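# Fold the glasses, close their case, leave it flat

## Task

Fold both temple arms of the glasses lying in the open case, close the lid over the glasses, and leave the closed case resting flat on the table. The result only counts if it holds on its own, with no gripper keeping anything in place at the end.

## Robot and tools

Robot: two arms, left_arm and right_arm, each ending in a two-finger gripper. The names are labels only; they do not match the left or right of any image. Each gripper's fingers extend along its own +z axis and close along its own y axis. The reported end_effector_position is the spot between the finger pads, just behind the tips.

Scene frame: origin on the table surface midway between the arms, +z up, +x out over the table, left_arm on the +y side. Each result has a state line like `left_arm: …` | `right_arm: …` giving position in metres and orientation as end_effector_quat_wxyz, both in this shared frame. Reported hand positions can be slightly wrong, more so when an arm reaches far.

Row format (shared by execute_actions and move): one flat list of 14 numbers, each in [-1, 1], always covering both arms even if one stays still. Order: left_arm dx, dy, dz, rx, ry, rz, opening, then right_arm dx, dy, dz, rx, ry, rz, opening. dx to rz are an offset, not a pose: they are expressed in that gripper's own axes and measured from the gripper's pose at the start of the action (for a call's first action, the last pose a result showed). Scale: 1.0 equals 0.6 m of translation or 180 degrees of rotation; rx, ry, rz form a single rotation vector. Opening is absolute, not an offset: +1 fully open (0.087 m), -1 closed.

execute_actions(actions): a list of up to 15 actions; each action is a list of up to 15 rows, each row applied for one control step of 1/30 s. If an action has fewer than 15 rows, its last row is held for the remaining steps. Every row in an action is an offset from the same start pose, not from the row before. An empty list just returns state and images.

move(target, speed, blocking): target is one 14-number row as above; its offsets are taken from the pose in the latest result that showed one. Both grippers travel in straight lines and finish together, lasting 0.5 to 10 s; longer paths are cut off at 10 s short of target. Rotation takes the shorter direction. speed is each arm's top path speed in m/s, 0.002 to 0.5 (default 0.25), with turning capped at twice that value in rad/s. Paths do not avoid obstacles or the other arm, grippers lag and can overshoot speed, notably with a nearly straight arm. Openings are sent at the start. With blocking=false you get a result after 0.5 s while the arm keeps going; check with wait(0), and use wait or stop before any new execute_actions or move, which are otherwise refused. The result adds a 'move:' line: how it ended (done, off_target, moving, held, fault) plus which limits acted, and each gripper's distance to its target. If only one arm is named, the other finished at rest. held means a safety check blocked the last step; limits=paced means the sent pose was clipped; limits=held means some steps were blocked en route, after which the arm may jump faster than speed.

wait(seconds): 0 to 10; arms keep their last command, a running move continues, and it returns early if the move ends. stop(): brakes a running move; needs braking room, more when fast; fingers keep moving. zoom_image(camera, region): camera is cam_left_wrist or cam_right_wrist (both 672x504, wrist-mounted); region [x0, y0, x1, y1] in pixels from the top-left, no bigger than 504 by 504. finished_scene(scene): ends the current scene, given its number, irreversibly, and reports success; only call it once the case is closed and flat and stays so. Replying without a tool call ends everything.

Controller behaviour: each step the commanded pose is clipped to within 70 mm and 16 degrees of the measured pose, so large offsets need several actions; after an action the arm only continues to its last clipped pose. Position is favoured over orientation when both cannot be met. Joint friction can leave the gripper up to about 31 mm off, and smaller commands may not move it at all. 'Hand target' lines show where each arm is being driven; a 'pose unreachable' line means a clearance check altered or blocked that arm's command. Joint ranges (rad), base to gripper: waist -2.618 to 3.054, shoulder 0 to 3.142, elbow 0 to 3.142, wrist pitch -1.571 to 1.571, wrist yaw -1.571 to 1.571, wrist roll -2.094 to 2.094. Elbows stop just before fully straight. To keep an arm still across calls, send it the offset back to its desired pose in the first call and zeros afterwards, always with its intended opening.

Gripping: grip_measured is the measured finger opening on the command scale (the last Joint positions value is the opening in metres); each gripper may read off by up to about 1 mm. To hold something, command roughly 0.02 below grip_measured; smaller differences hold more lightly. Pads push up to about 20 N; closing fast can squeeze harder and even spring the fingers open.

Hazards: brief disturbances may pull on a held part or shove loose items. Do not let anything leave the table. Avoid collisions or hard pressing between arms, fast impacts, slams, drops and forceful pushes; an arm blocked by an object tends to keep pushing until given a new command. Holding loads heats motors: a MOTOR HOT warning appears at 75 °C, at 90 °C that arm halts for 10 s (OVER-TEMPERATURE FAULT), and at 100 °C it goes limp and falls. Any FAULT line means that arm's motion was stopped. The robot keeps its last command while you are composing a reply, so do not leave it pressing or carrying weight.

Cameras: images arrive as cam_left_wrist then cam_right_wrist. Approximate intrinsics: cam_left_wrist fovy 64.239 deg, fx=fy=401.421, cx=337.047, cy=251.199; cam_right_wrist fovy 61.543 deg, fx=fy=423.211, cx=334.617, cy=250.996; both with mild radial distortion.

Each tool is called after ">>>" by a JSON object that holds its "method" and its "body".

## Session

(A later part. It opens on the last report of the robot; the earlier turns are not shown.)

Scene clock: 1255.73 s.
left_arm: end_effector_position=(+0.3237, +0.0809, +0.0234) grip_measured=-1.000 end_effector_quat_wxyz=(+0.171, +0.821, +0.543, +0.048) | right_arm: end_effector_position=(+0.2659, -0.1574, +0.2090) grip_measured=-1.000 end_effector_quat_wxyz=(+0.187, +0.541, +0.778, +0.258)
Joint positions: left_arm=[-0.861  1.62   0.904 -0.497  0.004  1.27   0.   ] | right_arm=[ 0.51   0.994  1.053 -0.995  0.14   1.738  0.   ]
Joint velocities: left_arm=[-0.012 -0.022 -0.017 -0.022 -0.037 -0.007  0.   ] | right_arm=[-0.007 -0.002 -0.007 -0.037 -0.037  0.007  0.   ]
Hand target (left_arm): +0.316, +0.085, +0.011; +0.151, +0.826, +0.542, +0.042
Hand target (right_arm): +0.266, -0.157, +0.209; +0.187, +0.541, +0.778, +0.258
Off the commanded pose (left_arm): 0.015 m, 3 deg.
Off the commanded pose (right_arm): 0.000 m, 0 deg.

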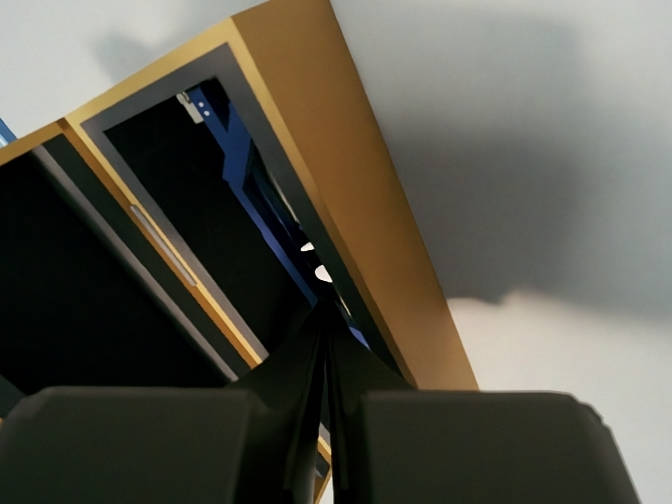

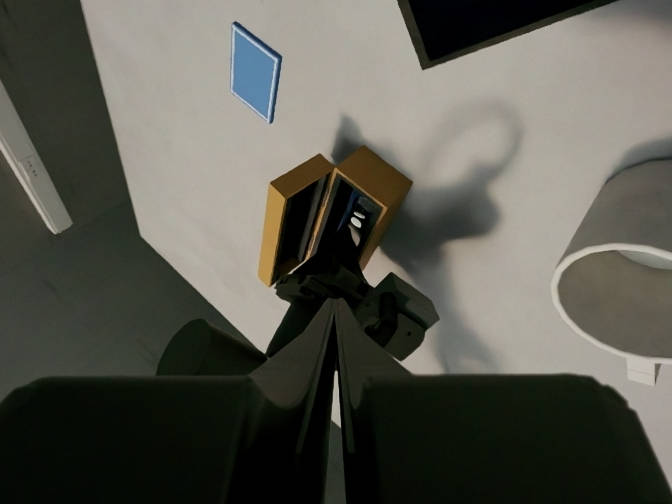

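>>> {"method": "execute_actions", "body": {"actions": []}}

Scene clock: 1269.93 s.
left_arm: end_effector_position=(+0.3237, +0.0809, +0.0234) grip_measured=-1.000 end_effector_quat_wxyz=(+0.171, +0.821, +0.543, +0.048) | right_arm: end_effector_position=(+0.2659, -0.1574, +0.2090) grip_measured=-1.000 end_effector_quat_wxyz=(+0.187, +0.541, +0.778, +0.258)
Joint positions: left_arm=[-0.861  1.62   0.904 -0.497  0.004  1.27   0.   ] | right_arm=[ 0.51   0.994  1.053 -0.995  0.14   1.738  0.   ]
Joint velocities: left_arm=[ 0.022  0.002 -0.002 -0.022  0.022 -0.007  0.   ] | right_arm=[ 0.012  0.012 -0.012  0.022  0.051 -0.037  0.   ]
Hand target (left_arm): +0.316, +0.085, +0.011; +0.151, +0.826, +0.542, +0.042
Hand target (right_arm): +0.266, -0.157, +0.209; +0.187, +0.541, +0.778, +0.258
Off the commanded pose (left_arm): 0.015 m, 3 deg.
Off the commanded pose (right_arm): 0.000 m, 0 deg.

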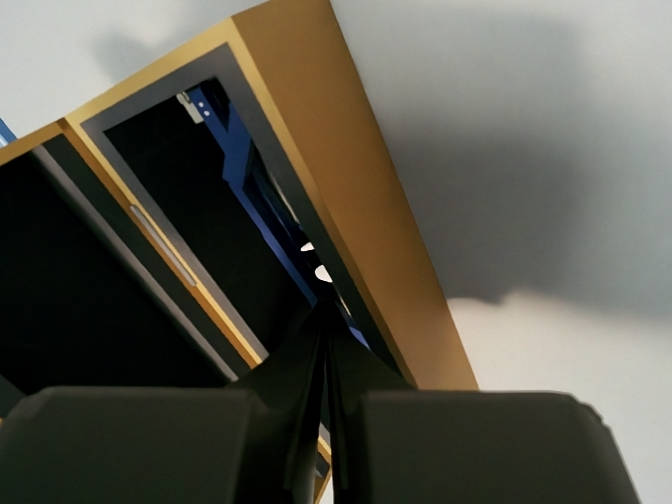

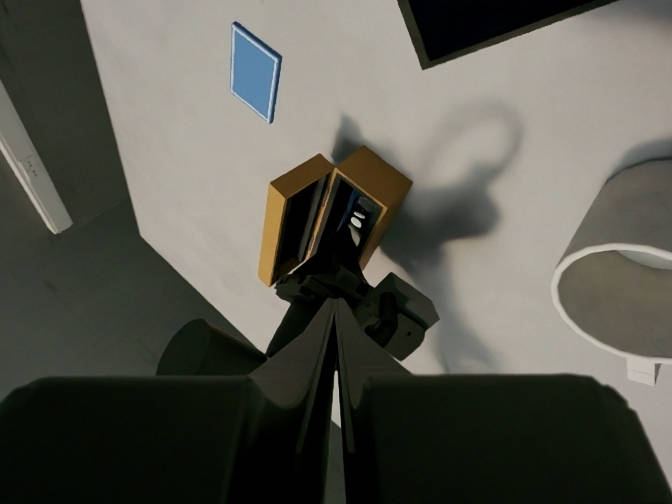

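>>> {"method": "move", "body": {"target": [-0.0161,0.0689,-0.1635,0.1020,0.0232,-0.1457,-1,0,0,0,0,0,0,-1], "speed": 0.25}}

Scene clock: 1333.47 s.
left_arm: end_effector_position=(+0.3302, +0.0794, +0.1351) grip_measured=-1.000 end_effector_quat_wxyz=(+0.037, +0.699, +0.713, -0.041) | right_arm: end_effector_position=(+0.2659, -0.1574, +0.2090) grip_measured=-1.000 end_effector_quat_wxyz=(+0.187, +0.541, +0.778, +0.258)
Joint positions: left_arm=[-0.787  1.878  1.728 -1.361  0.091  0.918  0.   ] | right_arm=[ 0.51   0.994  1.053 -0.995  0.14   1.738  0.   ]
Joint velocities: left_arm=[-0.017  0.002 -0.002  0.007  0.007  0.022  0.   ] | right_arm=[ 0.012  0.002  0.017 -0.022 -0.022  0.022  0.   ]
Hand target (left_arm): +0.330, +0.081, +0.131; +0.025, +0.693, +0.719, -0.047
Hand target (right_arm): +0.266, -0.157, +0.209; +0.187, +0.541, +0.778, +0.258
Off the commanded pose (left_arm): 0.005 m, 2 deg.
Off the commanded pose (right_arm): 0.000 m, 0 deg.
move: done

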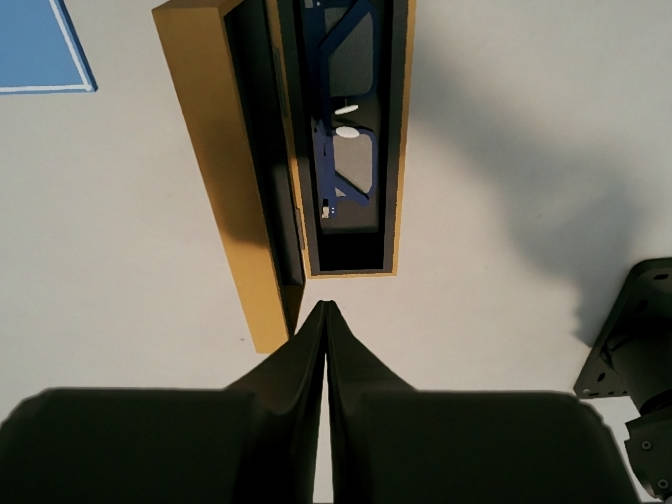

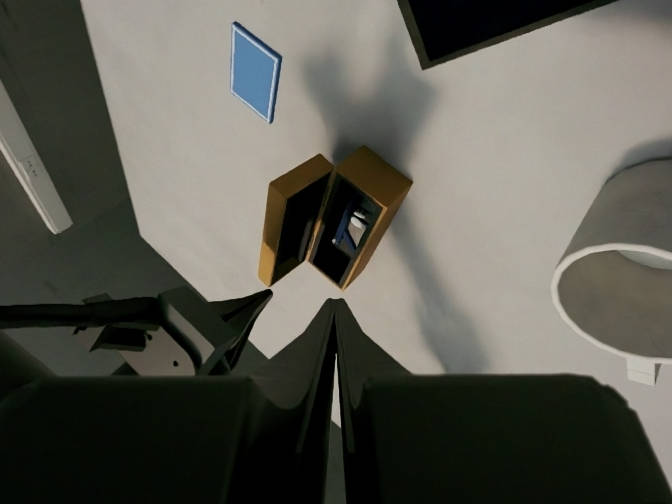

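>>> {"method": "zoom_image", "body": {"camera": "cam_left_wrist", "region": [130, 0, 450, 370]}}

>>> {"method": "zoom_image", "body": {"camera": "cam_right_wrist", "region": [240, 130, 430, 310]}}

Region (130, 0, 450, 370) of cam_left_wrist's 672x504 image, scaled by 1.362, with more detail than that image has; it fills the left 436 columns of this view, and the rest is white.

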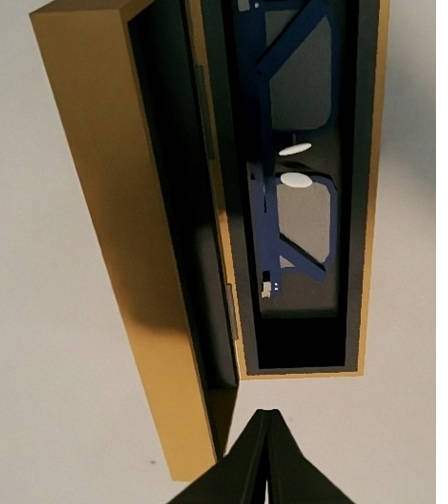

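Region (240, 130, 430, 310) of cam_right_wrist's 672x504 image, scaled by 2.653, with more detail than that image has; it fills the top 477 rows of this view, and the rest is white.

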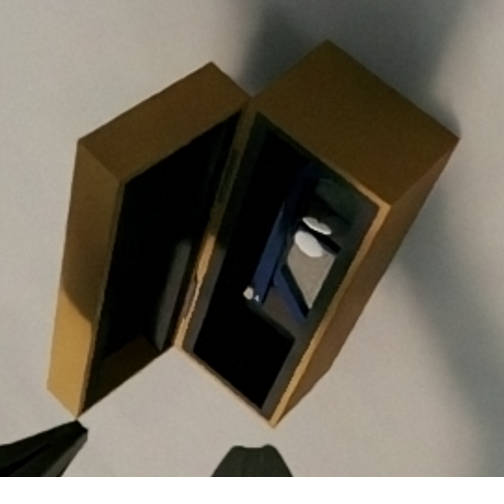

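>>> {"method": "zoom_image", "body": {"camera": "cam_left_wrist", "region": [200, 200, 360, 370]}}

>>> {"method": "zoom_image", "body": {"camera": "cam_left_wrist", "region": [140, 0, 300, 120]}}

Region (200, 200, 360, 370) of cam_left_wrist's 672x504 image, scaled by 2.965, with more detail than that image has; it fills the left 474 columns of this view, and the rest is white.

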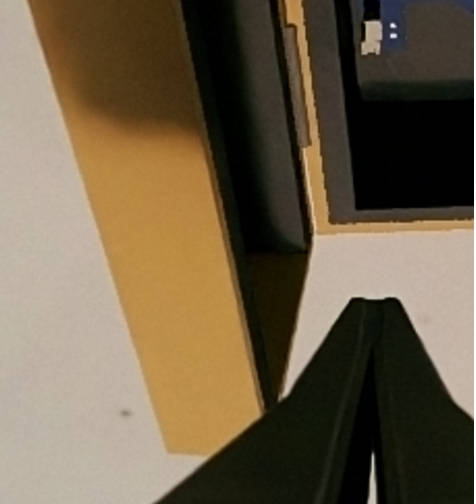

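Region (140, 0, 300, 120) of cam_left_wrist's 672x504 image, scaled by 3.150, with more detail than that image has; it fills the top 378 rows of this view, and the rest is white.

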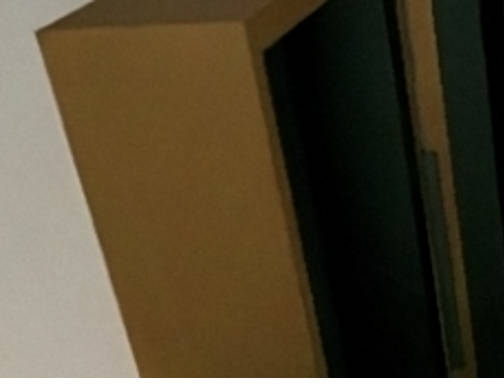

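>>> {"method": "execute_actions", "body": {"actions": [[
[0.0035,0.0019,0.0071,0.0085,0.0028,-0.0063,-0.92,0,0,0,0,0,0,-1],
[0.0036,0.0050,0.0085,0.0097,0.0029,-0.0069,-0.82,0,0,0,0,0,0,-1],
[0.0039,0.0098,0.0108,0.0116,0.0030,-0.0079,-0.70,0,0,0,0,0,0,-1],
[0.0042,0.0159,0.0136,0.0140,0.0031,-0.0091,-0.58,0,0,0,0,0,0,-1],
[0.0045,0.0226,0.0167,0.0167,0.0033,-0.0104,-0.46,0,0,0,0,0,0,-1],
[0.0048,0.0292,0.0197,0.0193,0.0034,-0.0118,-0.34,0,0,0,0,0,0,-1],
[0.0051,0.0359,0.0228,0.0220,0.0036,-0.0131,-0.22,0,0,0,0,0,0,-1],
[0.0054,0.0426,0.0259,0.0246,0.0037,-0.0144,-0.12,0,0,0,0,0,0,-1],
[0.0057,0.0487,0.0287,0.0270,0.0038,-0.0157,-0.04,0,0,0,0,0,0,-1],
[0.0060,0.0535,0.0309,0.0289,0.0039,-0.0166,0.02,0,0,0,0,0,0,-1],
[0.0061,0.0572,0.0326,0.0304,0.0040,-0.0174,0.04,0,0,0,0,0,0,-1],
[0.0062,0.0596,0.0337,0.0313,0.0041,-0.0179,0.04,0,0,0,0,0,0,-1],
[0.0063,0.0608,0.0343,0.0318,0.0041,-0.0181,0.04,0,0,0,0,0,0,-1]
]]}}

>>> {"method": "execute_actions", "body": {"actions": []}}

Scene clock: 1448.17 s.
left_arm: end_effector_position=(+0.3713, +0.0792, +0.1145) grip_measured=+0.040 end_effector_quat_wxyz=(+0.011, +0.677, +0.733, -0.061) | right_arm: end_effector_position=(+0.2659, -0.1574, +0.2090) grip_measured=-1.000 end_effector_quat_wxyz=(+0.187, +0.541, +0.778, +0.258)
Joint positions: left_arm=[-0.709  2.086  1.94  -1.425  0.124  0.941  0.045] | right_arm=[ 0.51   0.994  1.053 -0.995  0.14   1.738  0.   ]
Joint velocities: left_arm=[ 0.012  0.144  0.12  -0.168  0.081  0.081  0.   ] | right_arm=[-0.012 -0.002  0.012 -0.066 -0.007 -0.037  0.   ]
Hand target (left_arm): +0.366, +0.081, +0.115; -0.004, +0.679, +0.730, -0.073
Hand target (right_arm): +0.266, -0.157, +0.209; +0.187, +0.541, +0.778, +0.258
Off the commanded pose (left_arm): 0.005 m, 2 deg.
Off the commanded pose (right_arm): 0.000 m, 0 deg.

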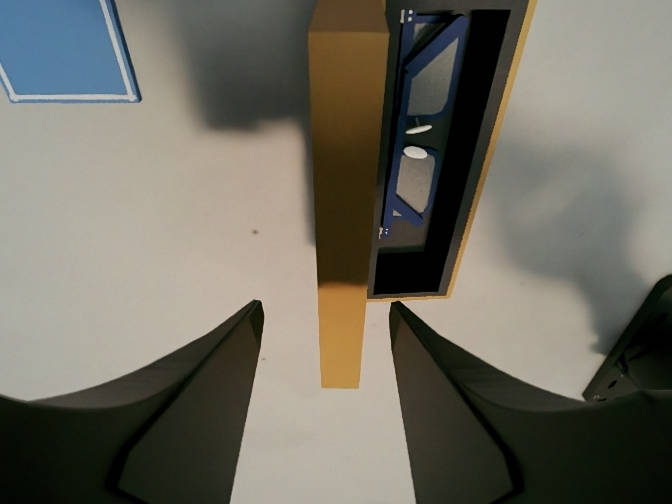

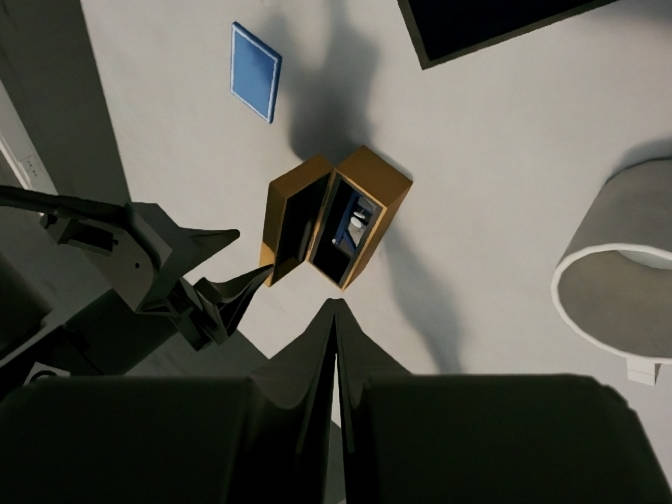

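Scene clock: 1448.17 s.
left_arm: end_effector_position=(+0.3713, +0.0792, +0.1145) grip_measured=+0.040 end_effector_quat_wxyz=(+0.011, +0.677, +0.733, -0.061) | right_arm: end_effector_position=(+0.2659, -0.1574, +0.2090) grip_measured=-1.000 end_effector_quat_wxyz=(+0.187, +0.541, +0.778, +0.258)
Joint positions: left_arm=[-0.709  2.086  1.94  -1.425  0.124  0.941  0.045] | right_arm=[ 0.51   0.994  1.053 -0.995  0.14   1.738  0.   ]
Joint velocities: left_arm=[ 0.012  0.144  0.12  -0.168  0.081  0.081  0.   ] | right_arm=[-0.012 -0.002  0.012 -0.066 -0.007 -0.037  0.   ]
Hand target (left_arm): +0.366, +0.081, +0.115; -0.004, +0.679, +0.730, -0.073
Hand target (right_arm): +0.266, -0.157, +0.209; +0.187, +0.541, +0.778, +0.258
Off the commanded pose (left_arm): 0.005 m, 2 deg.
Off the commanded pose (right_arm): 0.000 m, 0 deg.

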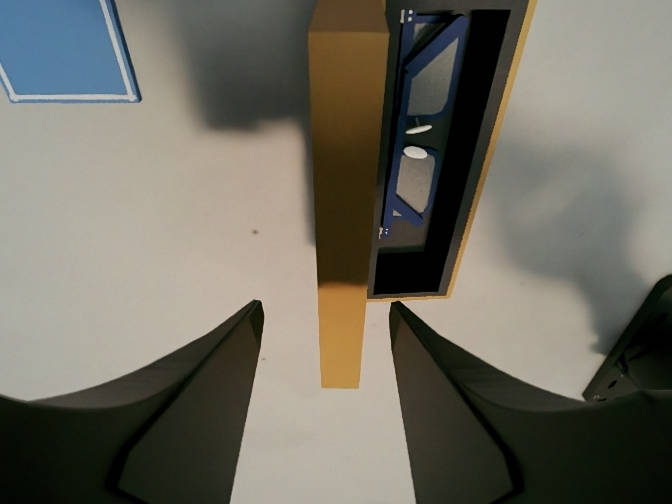

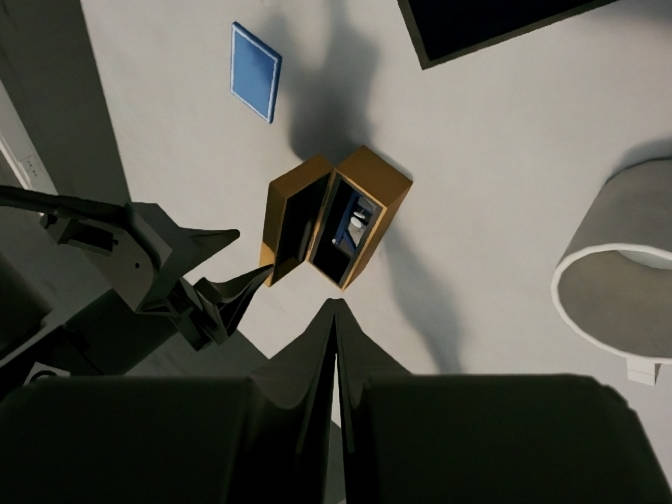

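Need the settled pose.

>>> {"method": "execute_actions", "body": {"actions": []}}

Scene clock: 1449.97 s.
left_arm: end_effector_position=(+0.3666, +0.0805, +0.1161) grip_measured=+0.040 end_effector_quat_wxyz=(+0.002, +0.679, +0.731, -0.067) | right_arm: end_effector_position=(+0.2659, -0.1574, +0.2090) grip_measured=-1.000 end_effector_quat_wxyz=(+0.187, +0.541, +0.778, +0.258)
Joint positions: left_arm=[-0.709  2.09   1.95  -1.454  0.132  0.948  0.045] | right_arm=[ 0.51   0.994  1.053 -0.995  0.14   1.738  0.   ]
Joint velocities: left_arm=[ 0.017  0.002  0.012  0.051 -0.037 -0.037 -0.   ] | right_arm=[ 0.007  0.012  0.017 -0.022 -0.095  0.022  0.   ]
Hand target (left_arm): +0.366, +0.080, +0.115; -0.004, +0.680, +0.730, -0.073
Hand target (right_arm): +0.266, -0.157, +0.209; +0.187, +0.541, +0.778, +0.258
Off the commanded pose (left_arm): 0.002 m, 1 deg.
Off the commanded pose (right_arm): 0.000 m, 0 deg.

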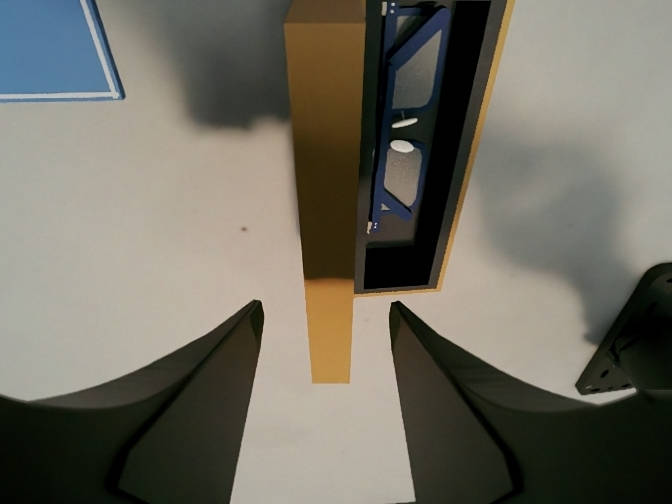

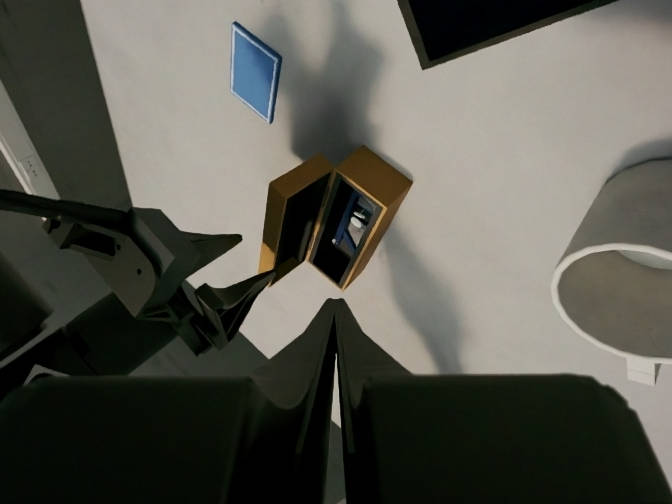

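>>> {"method": "execute_actions", "body": {"actions": [[
[0.0040,-0.0025,0.0110,0.0060,0.0040,-0.0010,0.04,0,0,0,0,0,0,-1],
[0.0053,-0.0036,0.0190,0.0074,0.0053,-0.0012,0.04,0,0,0,0,0,0,-1],
[0.0053,-0.0038,0.0240,0.0074,0.0053,-0.0012,0.04,0,0,0,0,0,0,-1],
[0.0053,-0.0039,0.0288,0.0074,0.0053,-0.0012,0.04,0,0,0,0,0,0,-1],
[0.0053,-0.0041,0.0341,0.0074,0.0053,-0.0012,0.04,0,0,0,0,0,0,-1],
[0.0053,-0.0043,0.0394,0.0074,0.0053,-0.0012,0.02,0,0,0,0,0,0,-1],
[0.0052,-0.0044,0.0447,0.0074,0.0053,-0.0012,0.0,0,0,0,0,0,0,-1],
[0.0052,-0.0046,0.0500,0.0074,0.0053,-0.0012,-0.02,0,0,0,0,0,0,-1],
[0.0052,-0.0048,0.0548,0.0074,0.0053,-0.0012,-0.05,0,0,0,0,0,0,-1],
[0.0052,-0.0049,0.0586,0.0074,0.0053,-0.0012,-0.08,0,0,0,0,0,0,-1],
[0.0052,-0.0050,0.0615,0.0074,0.0053,-0.0012,-0.11,0,0,0,0,0,0,-1],
[0.0052,-0.0051,0.0634,0.0074,0.0053,-0.0012,-0.14,0,0,0,0,0,0,-1],
[0.0052,-0.0051,0.0644,0.0074,0.0053,-0.0012,-0.16,0,0,0,0,0,0,-1],
[0.0052,-0.0051,0.0644,0.0074,0.0053,-0.0012,-0.18,0,0,0,0,0,0,-1],
[0.0052,-0.0051,0.0644,0.0074,0.0053,-0.0012,-0.20,0,0,0,0,0,0,-1]
]]}}

Scene clock: 1486.27 s.
left_arm: end_effector_position=(+0.3603, +0.0837, +0.0855) grip_measured=-0.191 end_effector_quat_wxyz=(-0.015, +0.677, +0.732, -0.070) | right_arm: end_effector_position=(+0.2659, -0.1574, +0.2090) grip_measured=-1.000 end_effector_quat_wxyz=(+0.187, +0.541, +0.778, +0.258)
Joint positions: left_arm=[-0.711  2.09   1.824 -1.361  0.132  0.945  0.035] | right_arm=[ 0.51   0.994  1.053 -0.995  0.14   1.738  0.   ]
Joint velocities: left_arm=[-0.022 -0.007 -0.042  0.11  -0.022 -0.066 -0.016] | right_arm=[-0.007 -0.007  0.012  0.007  0.022  0.095  0.   ]
Hand target (left_arm): +0.360, +0.079, +0.078; -0.013, +0.678, +0.731, -0.070
Hand target (right_arm): +0.266, -0.157, +0.209; +0.187, +0.541, +0.778, +0.258
Off the commanded pose (left_arm): 0.009 m, 0 deg.
Off the commanded pose (right_arm): 0.000 m, 0 deg.

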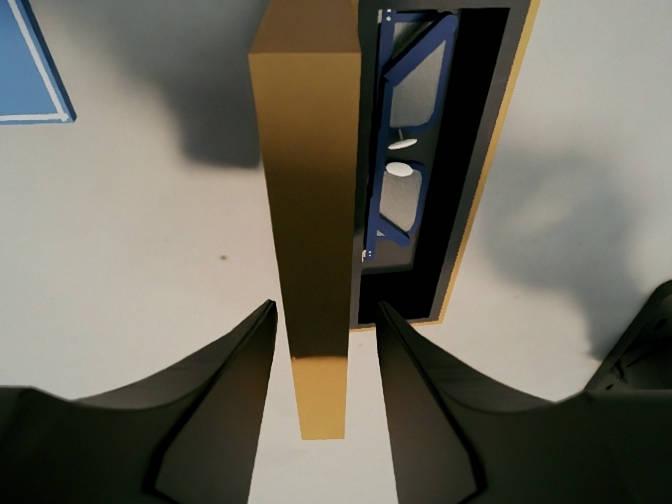

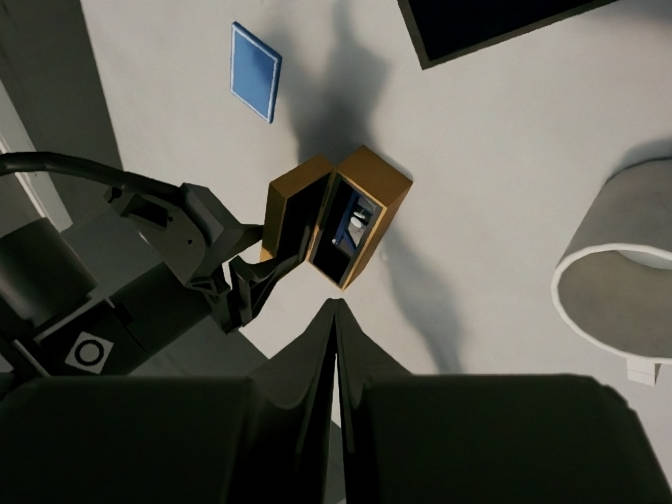

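>>> {"method": "execute_actions", "body": {"actions": []}}

Scene clock: 1487.90 s.
left_arm: end_effector_position=(+0.3644, +0.0799, +0.0847) grip_measured=-0.200 end_effector_quat_wxyz=(-0.004, +0.679, +0.731, -0.068) | right_arm: end_effector_position=(+0.2659, -0.1574, +0.2090) grip_measured=-1.000 end_effector_quat_wxyz=(+0.187, +0.541, +0.778, +0.258)
Joint positions: left_arm=[-0.713  2.09   1.824 -1.338  0.132  0.943  0.035] | right_arm=[ 0.51   0.994  1.053 -0.995  0.14   1.738  0.   ]
Joint velocities: left_arm=[-0.022  0.017 -0.007  0.007  0.037 -0.022 -0.   ] | right_arm=[ 0.007  0.007 -0.002 -0.051  0.007 -0.022  0.   ]
Hand target (left_arm): +0.360, +0.079, +0.078; -0.013, +0.678, +0.731, -0.070
Hand target (right_arm): +0.266, -0.157, +0.209; +0.187, +0.541, +0.778, +0.258
Off the commanded pose (left_arm): 0.008 m, 1 deg.
Off the commanded pose (right_arm): 0.000 m, 0 deg.

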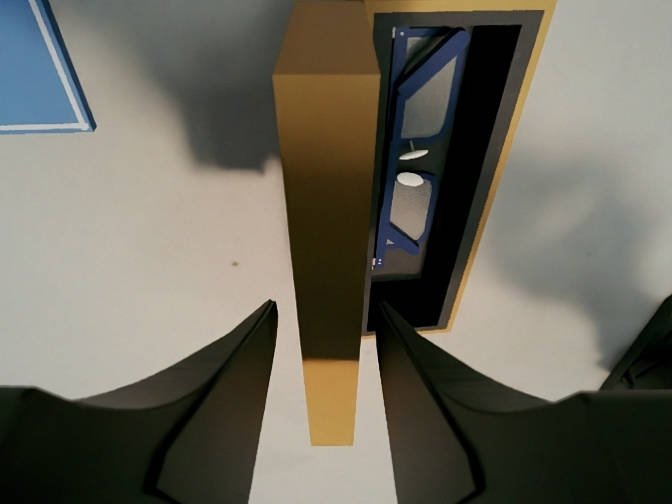

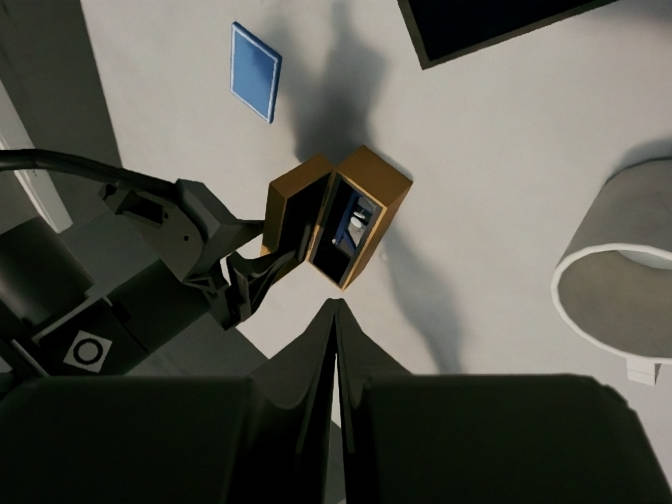

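>>> {"method": "execute_actions", "body": {"actions": [[
[0.0,-0.0070,0.0080,0.003,0.002,0.001,-0.24,0,0,0,0,0,0,-1],
[-0.0005,-0.0085,0.0050,0.002,0.001,0.002,-0.28,0,0,0,0,0,0,-1],
[-0.0010,-0.0100,0.0020,0.001,0.0,0.003,-0.32,0,0,0,0,0,0,-1],
[-0.0013,-0.0112,-0.0004,0,0,0.0038,-0.36,0,0,0,0,0,0,-1],
[-0.0013,-0.0112,-0.0004,0,0,0.0038,-0.40,0,0,0,0,0,0,-1],
[-0.0013,-0.0112,-0.0004,0,0,0.0038,-0.43,0,0,0,0,0,0,-1],
[-0.0013,-0.0112,-0.0004,0,0,0.0038,-0.455,0,0,0,0,0,0,-1],
[-0.0013,-0.0112,-0.0004,0,0,0.0038,-0.475,0,0,0,0,0,0,-1],
[-0.0013,-0.0112,-0.0004,0,0,0.0038,-0.49,0,0,0,0,0,0,-1],
[-0.0013,-0.0112,-0.0004,0,0,0.0038,-0.505,0,0,0,0,0,0,-1],
[-0.0013,-0.0112,-0.0004,0,0,0.0038,-0.52,0,0,0,0,0,0,-1],
[-0.0013,-0.0112,-0.0004,0,0,0.0038,-0.532,0,0,0,0,0,0,-1],
[-0.0013,-0.0112,-0.0004,0,0,0.0038,-0.544,0,0,0,0,0,0,-1],
[-0.0013,-0.0112,-0.0004,0,0,0.0038,-0.555,0,0,0,0,0,0,-1],
[-0.0013,-0.0112,-0.0004,0,0,0.0038,-0.565,0,0,0,0,0,0,-1]
]]}}

Scene clock: 1511.53 s.
left_arm: end_effector_position=(+0.3631, +0.0807, +0.0876) grip_measured=-0.560 end_effector_quat_wxyz=(+0.000, +0.679, +0.731, -0.067) | right_arm: end_effector_position=(+0.2659, -0.1574, +0.2090) grip_measured=-1.000 end_effector_quat_wxyz=(+0.187, +0.541, +0.778, +0.258)
Joint positions: left_arm=[-0.713  2.075  1.813 -1.335  0.132  0.943  0.019] | right_arm=[ 0.51   0.994  1.053 -0.995  0.14   1.738  0.   ]
Joint velocities: left_arm=[-0.002 -0.007 -0.012  0.022 -0.081 -0.051 -0.008] | right_arm=[-0.027  0.002 -0.017  0.022  0.037  0.022  0.   ]
Hand target (left_arm): +0.358, +0.079, +0.086; -0.004, +0.683, +0.727, -0.068
Hand target (right_arm): +0.266, -0.157, +0.209; +0.187, +0.541, +0.778, +0.258
Off the commanded pose (left_arm): 0.006 m, 1 deg.
Off the commanded pose (right_arm): 0.000 m, 0 deg.

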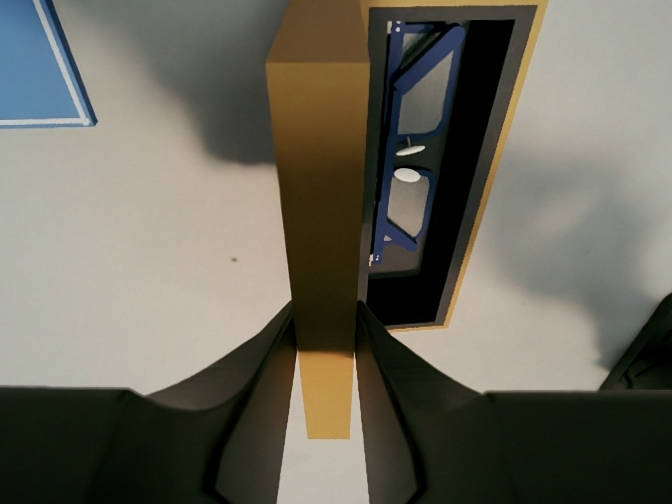

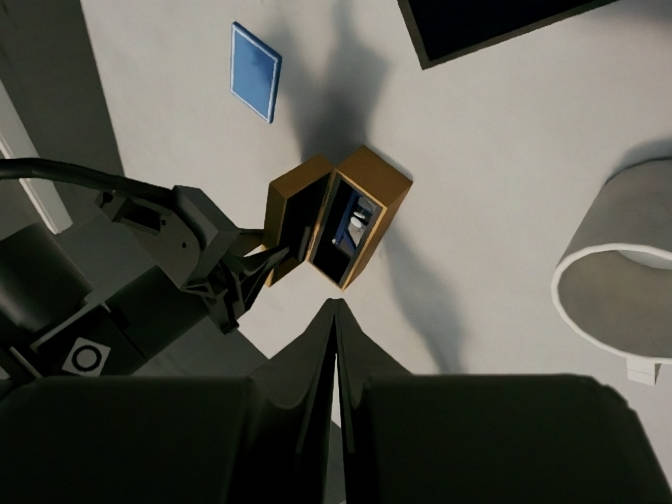

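>>> {"method": "execute_actions", "body": {"actions": []}}

Scene clock: 1513.47 s.
left_arm: end_effector_position=(+0.3631, +0.0807, +0.0876) grip_measured=-0.565 end_effector_quat_wxyz=(+0.000, +0.679, +0.731, -0.067) | right_arm: end_effector_position=(+0.2659, -0.1574, +0.2090) grip_measured=-1.000 end_effector_quat_wxyz=(+0.187, +0.541, +0.778, +0.258)
Joint positions: left_arm=[-0.713  2.075  1.813 -1.335  0.132  0.943  0.019] | right_arm=[ 0.51   0.994  1.053 -0.995  0.14   1.738  0.   ]
Joint velocities: left_arm=[ 0.007  0.002  0.002  0.066 -0.051 -0.007 -0.001] | right_arm=[ 0.007  0.002  0.007 -0.022 -0.022  0.022  0.   ]
Hand target (left_arm): +0.358, +0.079, +0.086; -0.004, +0.683, +0.727, -0.068
Hand target (right_arm): +0.266, -0.157, +0.209; +0.187, +0.541, +0.778, +0.258
Off the commanded pose (left_arm): 0.006 m, 1 deg.
Off the commanded pose (right_arm): 0.000 m, 0 deg.

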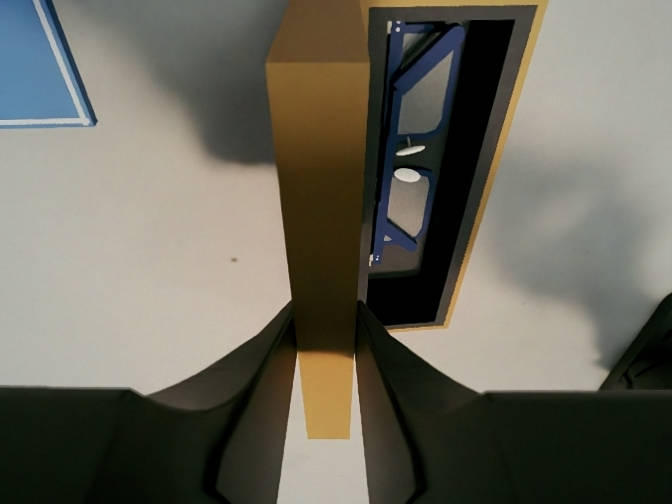

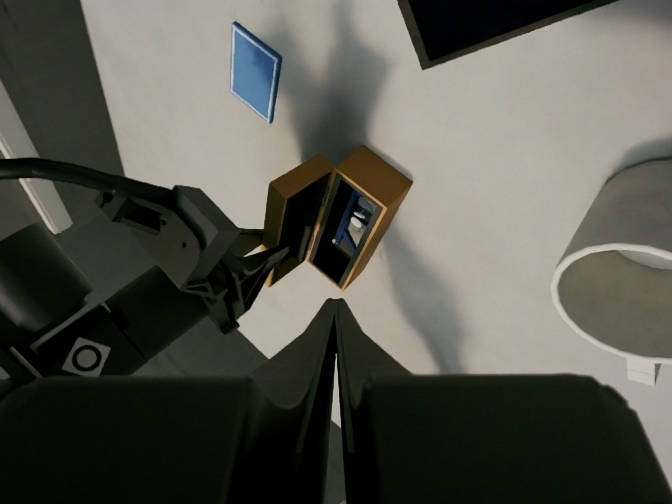

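>>> {"method": "zoom_image", "body": {"camera": "cam_left_wrist", "region": [270, 280, 390, 400]}}

Region (270, 280, 390, 400) of cam_left_wrist's 672x504 image, scaled by 4.200, with more detail than that image has.

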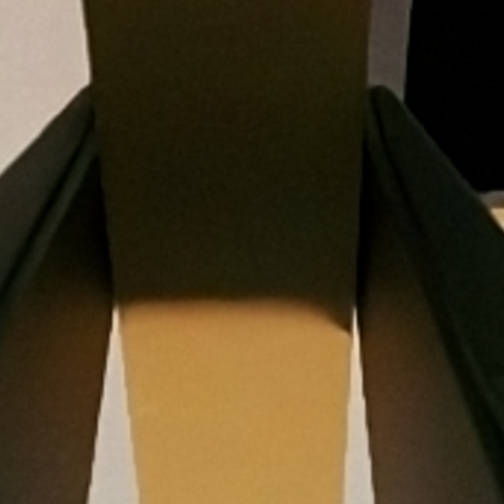

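>>> {"method": "move", "body": {"target": [-0.0018,-0.0483,0.0100,-0.172,0,0.019,-0.60,0,0,0,0,0,0,-1], "speed": 0.15}}

Scene clock: 1554.70 s.
left_arm: end_effector_position=(+0.3367, +0.0766, +0.0879) grip_measured=-0.596 end_effector_quat_wxyz=(+0.187, +0.674, +0.704, +0.125) | right_arm: end_effector_position=(+0.2659, -0.1574, +0.2090) grip_measured=-1.000 end_effector_quat_wxyz=(+0.187, +0.541, +0.778, +0.258)
Joint positions: left_arm=[-0.944  1.628  1.152 -0.715 -0.254  0.79   0.018] | right_arm=[ 0.51   0.994  1.053 -0.995  0.14   1.738  0.   ]
Joint velocities: left_arm=[ 0.012 -0.037 -0.022 -0.051 -0.022 -0.037  0.001] | right_arm=[-0.022 -0.007  0.007 -0.051  0.007  0.022  0.   ]
Hand target (left_arm): +0.335, +0.078, +0.084; +0.188, +0.673, +0.704, +0.130
Hand target (right_arm): +0.266, -0.157, +0.209; +0.187, +0.541, +0.778, +0.258
Off the commanded pose (left_arm): 0.004 m, 1 deg.
Off the commanded pose (right_arm): 0.000 m, 0 deg.
move: done

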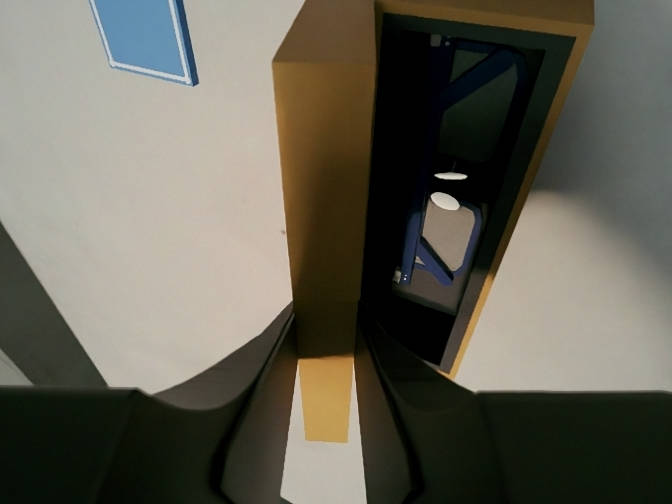

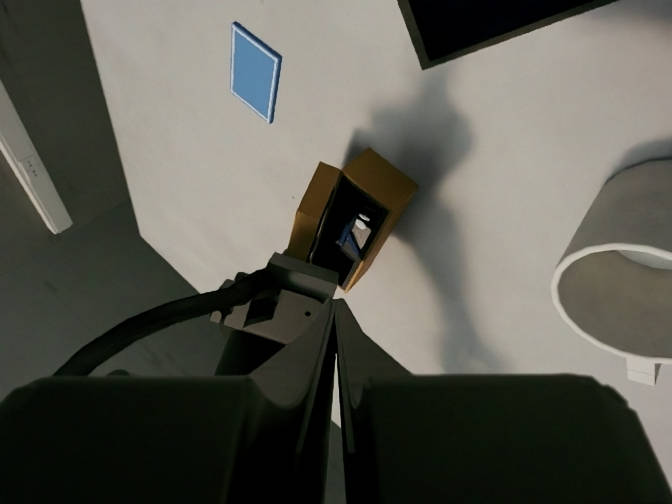

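>>> {"method": "zoom_image", "body": {"camera": "cam_right_wrist", "region": [240, 130, 430, 310]}}

>>> {"method": "zoom_image", "body": {"camera": "cam_left_wrist", "region": [250, 0, 610, 450]}}

Region (240, 130, 430, 310) of cam_right_wrist's 672x504 image, scaled by 2.653, with more detail than that image has; it fills the top 477 rows of this view, and the rest is white.

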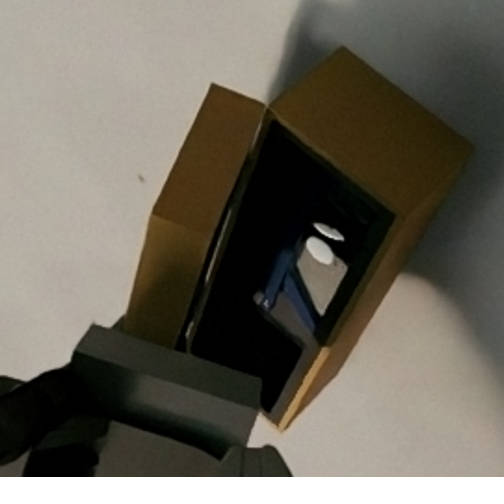

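Region (250, 0, 610, 450) of cam_left_wrist's 672x504 image, scaled by 1.120, with more detail than that image has; it fills the left 403 columns of this view, and the rest is white.

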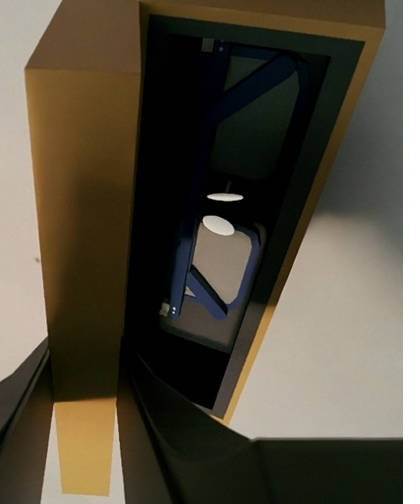

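>>> {"method": "move", "body": {"target": [0.0025,-0.0531,0.0036,-0.1531,0,0.0161,-0.62,0.0366,0.1046,0.1602,0.1025,0.0514,-0.0978,-1], "speed": 0.15}}

Scene clock: 1644.77 s.
left_arm: end_effector_position=(+0.3140, +0.0739, +0.0782) grip_measured=-0.601 end_effector_quat_wxyz=(+0.346, +0.623, +0.637, +0.294) | right_arm: end_effector_position=(+0.3559, -0.0989, +0.1696) grip_measured=-1.000 end_effector_quat_wxyz=(+0.074, +0.419, +0.894, +0.140)
Joint positions: left_arm=[-1.212  1.489  0.692 -0.121 -0.739  0.755  0.017] | right_arm=[ 0.423  1.719  1.609 -1.147 -0.051  1.368  0.   ]
Joint velocities: left_arm=[ 0.002  0.002 -0.027 -0.051  0.037 -0.007  0.   ] | right_arm=[-0.002 -0.012 -0.022 -0.037 -0.007 -0.095  0.   ]
Hand target (left_arm): +0.310, +0.077, +0.073; +0.343, +0.626, +0.636, +0.293
Hand target (right_arm): +0.359, -0.100, +0.172; +0.072, +0.418, +0.895, +0.141
Off the commanded pose (left_arm): 0.008 m, 1 deg.
Off the commanded pose (right_arm): 0.004 m, 0 deg.
move: done

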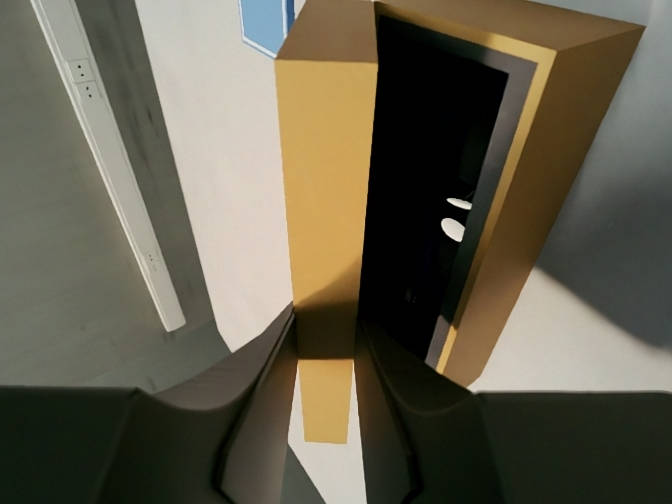

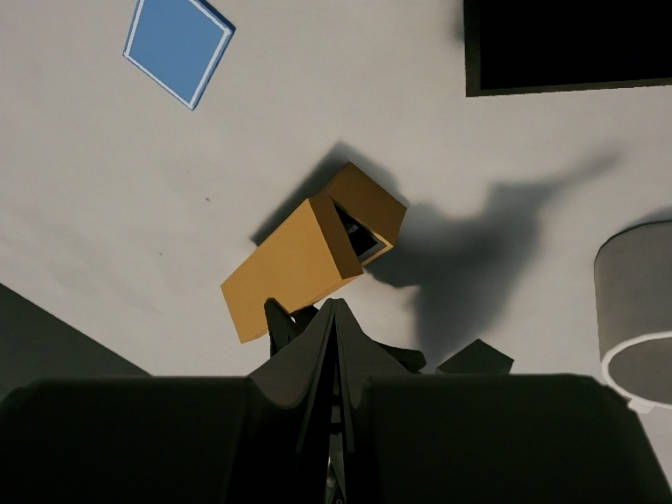

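>>> {"method": "zoom_image", "body": {"camera": "cam_right_wrist", "region": [210, 140, 430, 360]}}

Region (210, 140, 430, 360) of cam_right_wrist's 672x504 image, scaled by 2.291, with more detail than that image has.

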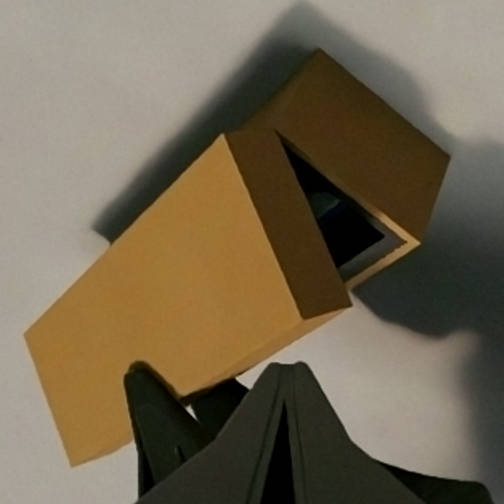

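>>> {"method": "move", "body": {"target": [0.0078,-0.0579,-0.0032,-0.1314,-0.0016,0.0221,-0.62,0.1830,0.0551,0.1514,0.0176,0.0105,-0.0215,-1], "speed": 0.11}}

Scene clock: 1709.63 s.
left_arm: end_effector_position=(+0.2959, +0.0744, +0.0600) grip_measured=-0.598 end_effector_quat_wxyz=(+0.464, +0.550, +0.546, +0.428) | right_arm: end_effector_position=(+0.3261, +0.0147, +0.0899) grip_measured=-1.000 end_effector_quat_wxyz=(+0.047, +0.386, +0.915, +0.109)
Joint positions: left_arm=[-1.395  1.823  0.37   0.944 -1.144  1.065  0.018] | right_arm=[ 0.714  1.975  1.641 -0.998  0.002  1.572  0.   ]
Joint velocities: left_arm=[-0.012  0.027 -0.042  0.11   0.007  0.007 -0.001] | right_arm=[-0.022  0.002  0.017 -0.007  0.007  0.037  0.   ]
Hand target (left_arm): +0.292, +0.077, +0.052; +0.459, +0.560, +0.541, +0.427
Hand target (right_arm): +0.332, +0.022, +0.092; +0.055, +0.388, +0.912, +0.118
Off the commanded pose (left_arm): 0.010 m, 2 deg.
Off the commanded pose (right_arm): 0.011 m, 1 deg.
move: off_target (right_arm)

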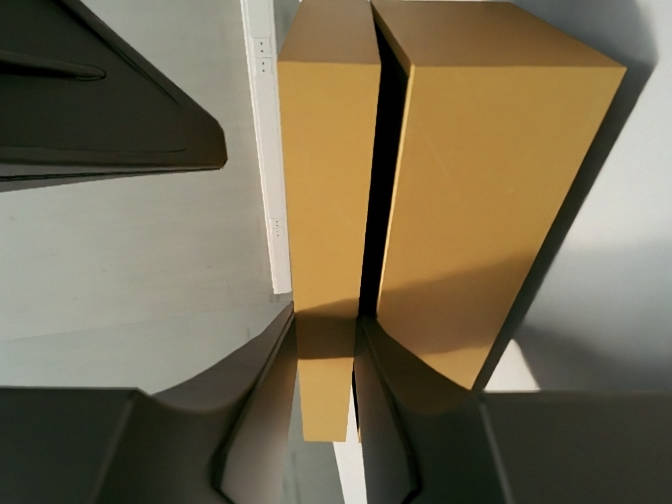

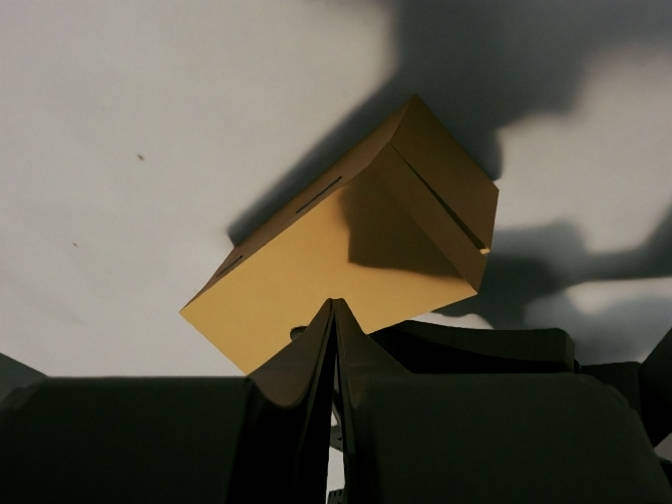

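>>> {"method": "zoom_image", "body": {"camera": "cam_right_wrist", "region": [330, 70, 560, 320]}}

>>> {"method": "zoom_image", "body": {"camera": "cam_left_wrist", "region": [260, 0, 672, 412]}}

Region (330, 70, 560, 320) of cam_right_wrist's 672x504 image, scaled by 2.016, with more detail than that image has; it fills the left 464 columns of this view, and the rest is white.

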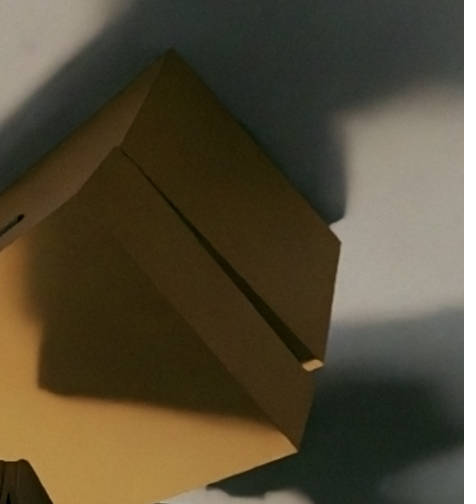

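Region (260, 0, 672, 412) of cam_left_wrist's 672x504 image, scaled by 1.223, with more detail than that image has.

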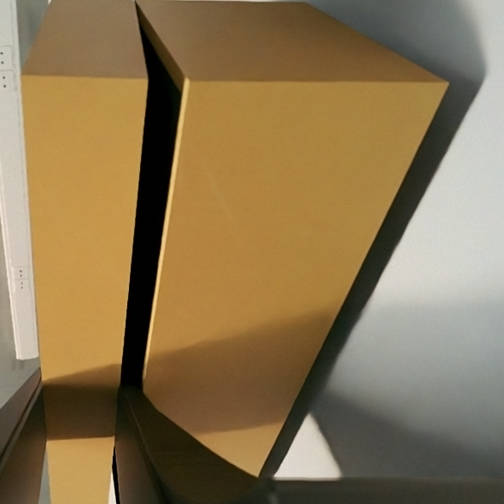

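>>> {"method": "execute_actions", "body": {"actions": [[
[-0.0010,-0.0050,-0.0041,-0.0002,-0.0010,0.0030,-0.600,0.0018,0.0158,0.0013,-0.0071,-0.0027,0.0016,-1],
[-0.0022,-0.0016,-0.0044,-0.0003,-0.0009,0.0012,-0.585,0.0018,0.0156,0.0028,-0.0066,-0.0027,0.0016,-1],
[-0.0022,-0.0016,-0.0048,-0.0004,-0.0008,0.0012,-0.565,0.0018,0.0153,0.0054,-0.0058,-0.0027,0.0016,-1],
[-0.0022,-0.0017,-0.0053,-0.0005,-0.0007,0.0012,-0.543,0.0018,0.0149,0.0086,-0.0047,-0.0027,0.0016,-1],
[-0.0022,-0.0018,-0.0059,-0.0007,-0.0006,0.0011,-0.520,0.0018,0.0145,0.0121,-0.0036,-0.0027,0.0016,-1],
[-0.0023,-0.0019,-0.0065,-0.0009,-0.0004,0.0011,-0.497,0.0018,0.0141,0.0156,-0.0025,-0.0027,0.0016,-1],
[-0.0023,-0.0020,-0.0071,-0.0010,-0.0003,0.0011,-0.474,0.0018,0.0137,0.0191,-0.0013,-0.0027,0.0016,-1],
[-0.0023,-0.0021,-0.0077,-0.0012,-0.0001,0.0010,-0.451,0.0018,0.0132,0.0226,-0.0002,-0.0027,0.0016,-1],
[-0.0023,-0.0021,-0.0083,-0.0013,0.0,0.0010,-0.428,0.0018,0.0129,0.0257,0.0008,-0.0027,0.0016,-1],
[-0.0023,-0.0022,-0.0089,-0.0015,0.0002,0.0010,-0.407,0.0018,0.0126,0.0283,0.0017,-0.0027,0.0016,-1],
[-0.0024,-0.0023,-0.0094,-0.0016,0.0003,0.0010,-0.388,0.0018,0.0123,0.0302,0.0023,-0.0027,0.0016,-1],
[-0.0024,-0.0024,-0.0099,-0.0018,0.0004,0.0009,-0.371,0.0018,0.0122,0.0315,0.0027,-0.0027,0.0016,-1],
[-0.0024,-0.0024,-0.0103,-0.0019,0.0005,0.0009,-0.356,0.0018,0.0121,0.0321,0.0029,-0.0027,0.0016,-1],
[-0.0024,-0.0025,-0.0106,-0.0020,0.0006,0.0009,-0.343,0.0018,0.0121,0.0321,0.0029,-0.0027,0.0016,-1],
[-0.0024,-0.0025,-0.0107,-0.0020,0.0006,0.0009,-0.332,0.0018,0.0121,0.0321,0.0029,-0.0027,0.0016,-1]
]]}}

Scene clock: 1794.67 s.
left_arm: end_effector_position=(+0.2917, +0.0718, +0.0595) grip_measured=-0.337 end_effector_quat_wxyz=(+0.468, +0.551, +0.544, +0.426) | right_arm: end_effector_position=(+0.3274, +0.0158, +0.0706) grip_measured=-1.000 end_effector_quat_wxyz=(+0.040, +0.388, +0.916, +0.093)
Joint positions: left_arm=[-1.415  1.825  0.368  0.944 -1.153  1.054  0.029] | right_arm=[ 0.714  2.024  1.641 -0.986  0.002  1.575  0.   ]
Joint velocities: left_arm=[-0.012  0.007 -0.002  0.007  0.037 -0.051  0.007] | right_arm=[-0.012  0.027 -0.007  0.007  0.007  0.037  0.   ]
Hand target (left_arm): +0.289, +0.073, +0.060; +0.466, +0.549, +0.543, +0.432
Hand target (right_arm): +0.334, +0.023, +0.073; +0.049, +0.389, +0.914, +0.104
Off the commanded pose (left_arm): 0.003 m, 1 deg.
Off the commanded pose (right_arm): 0.010 m, 2 deg.

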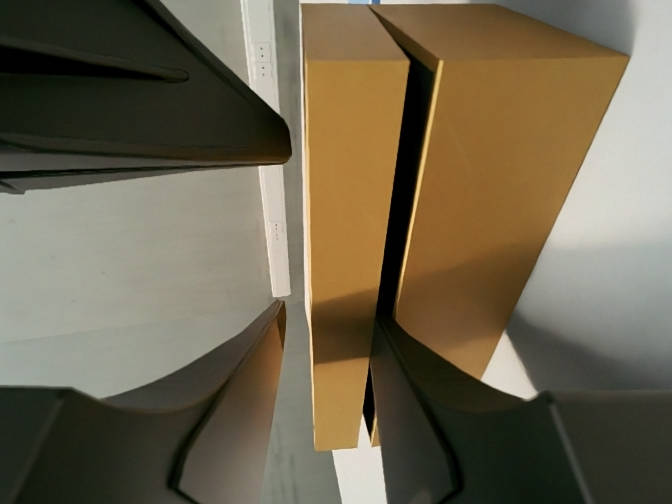

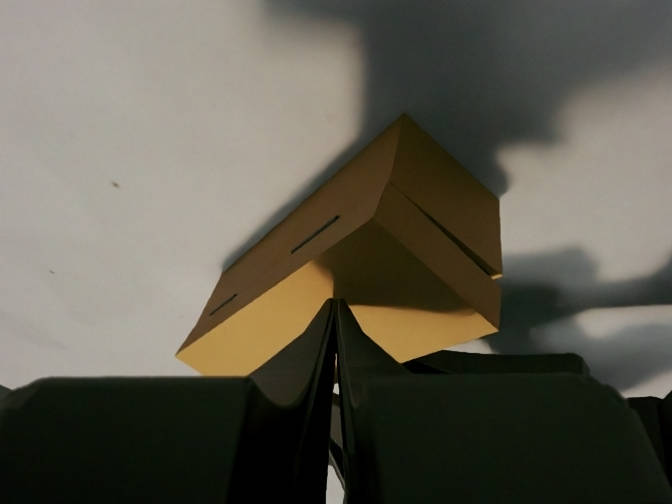

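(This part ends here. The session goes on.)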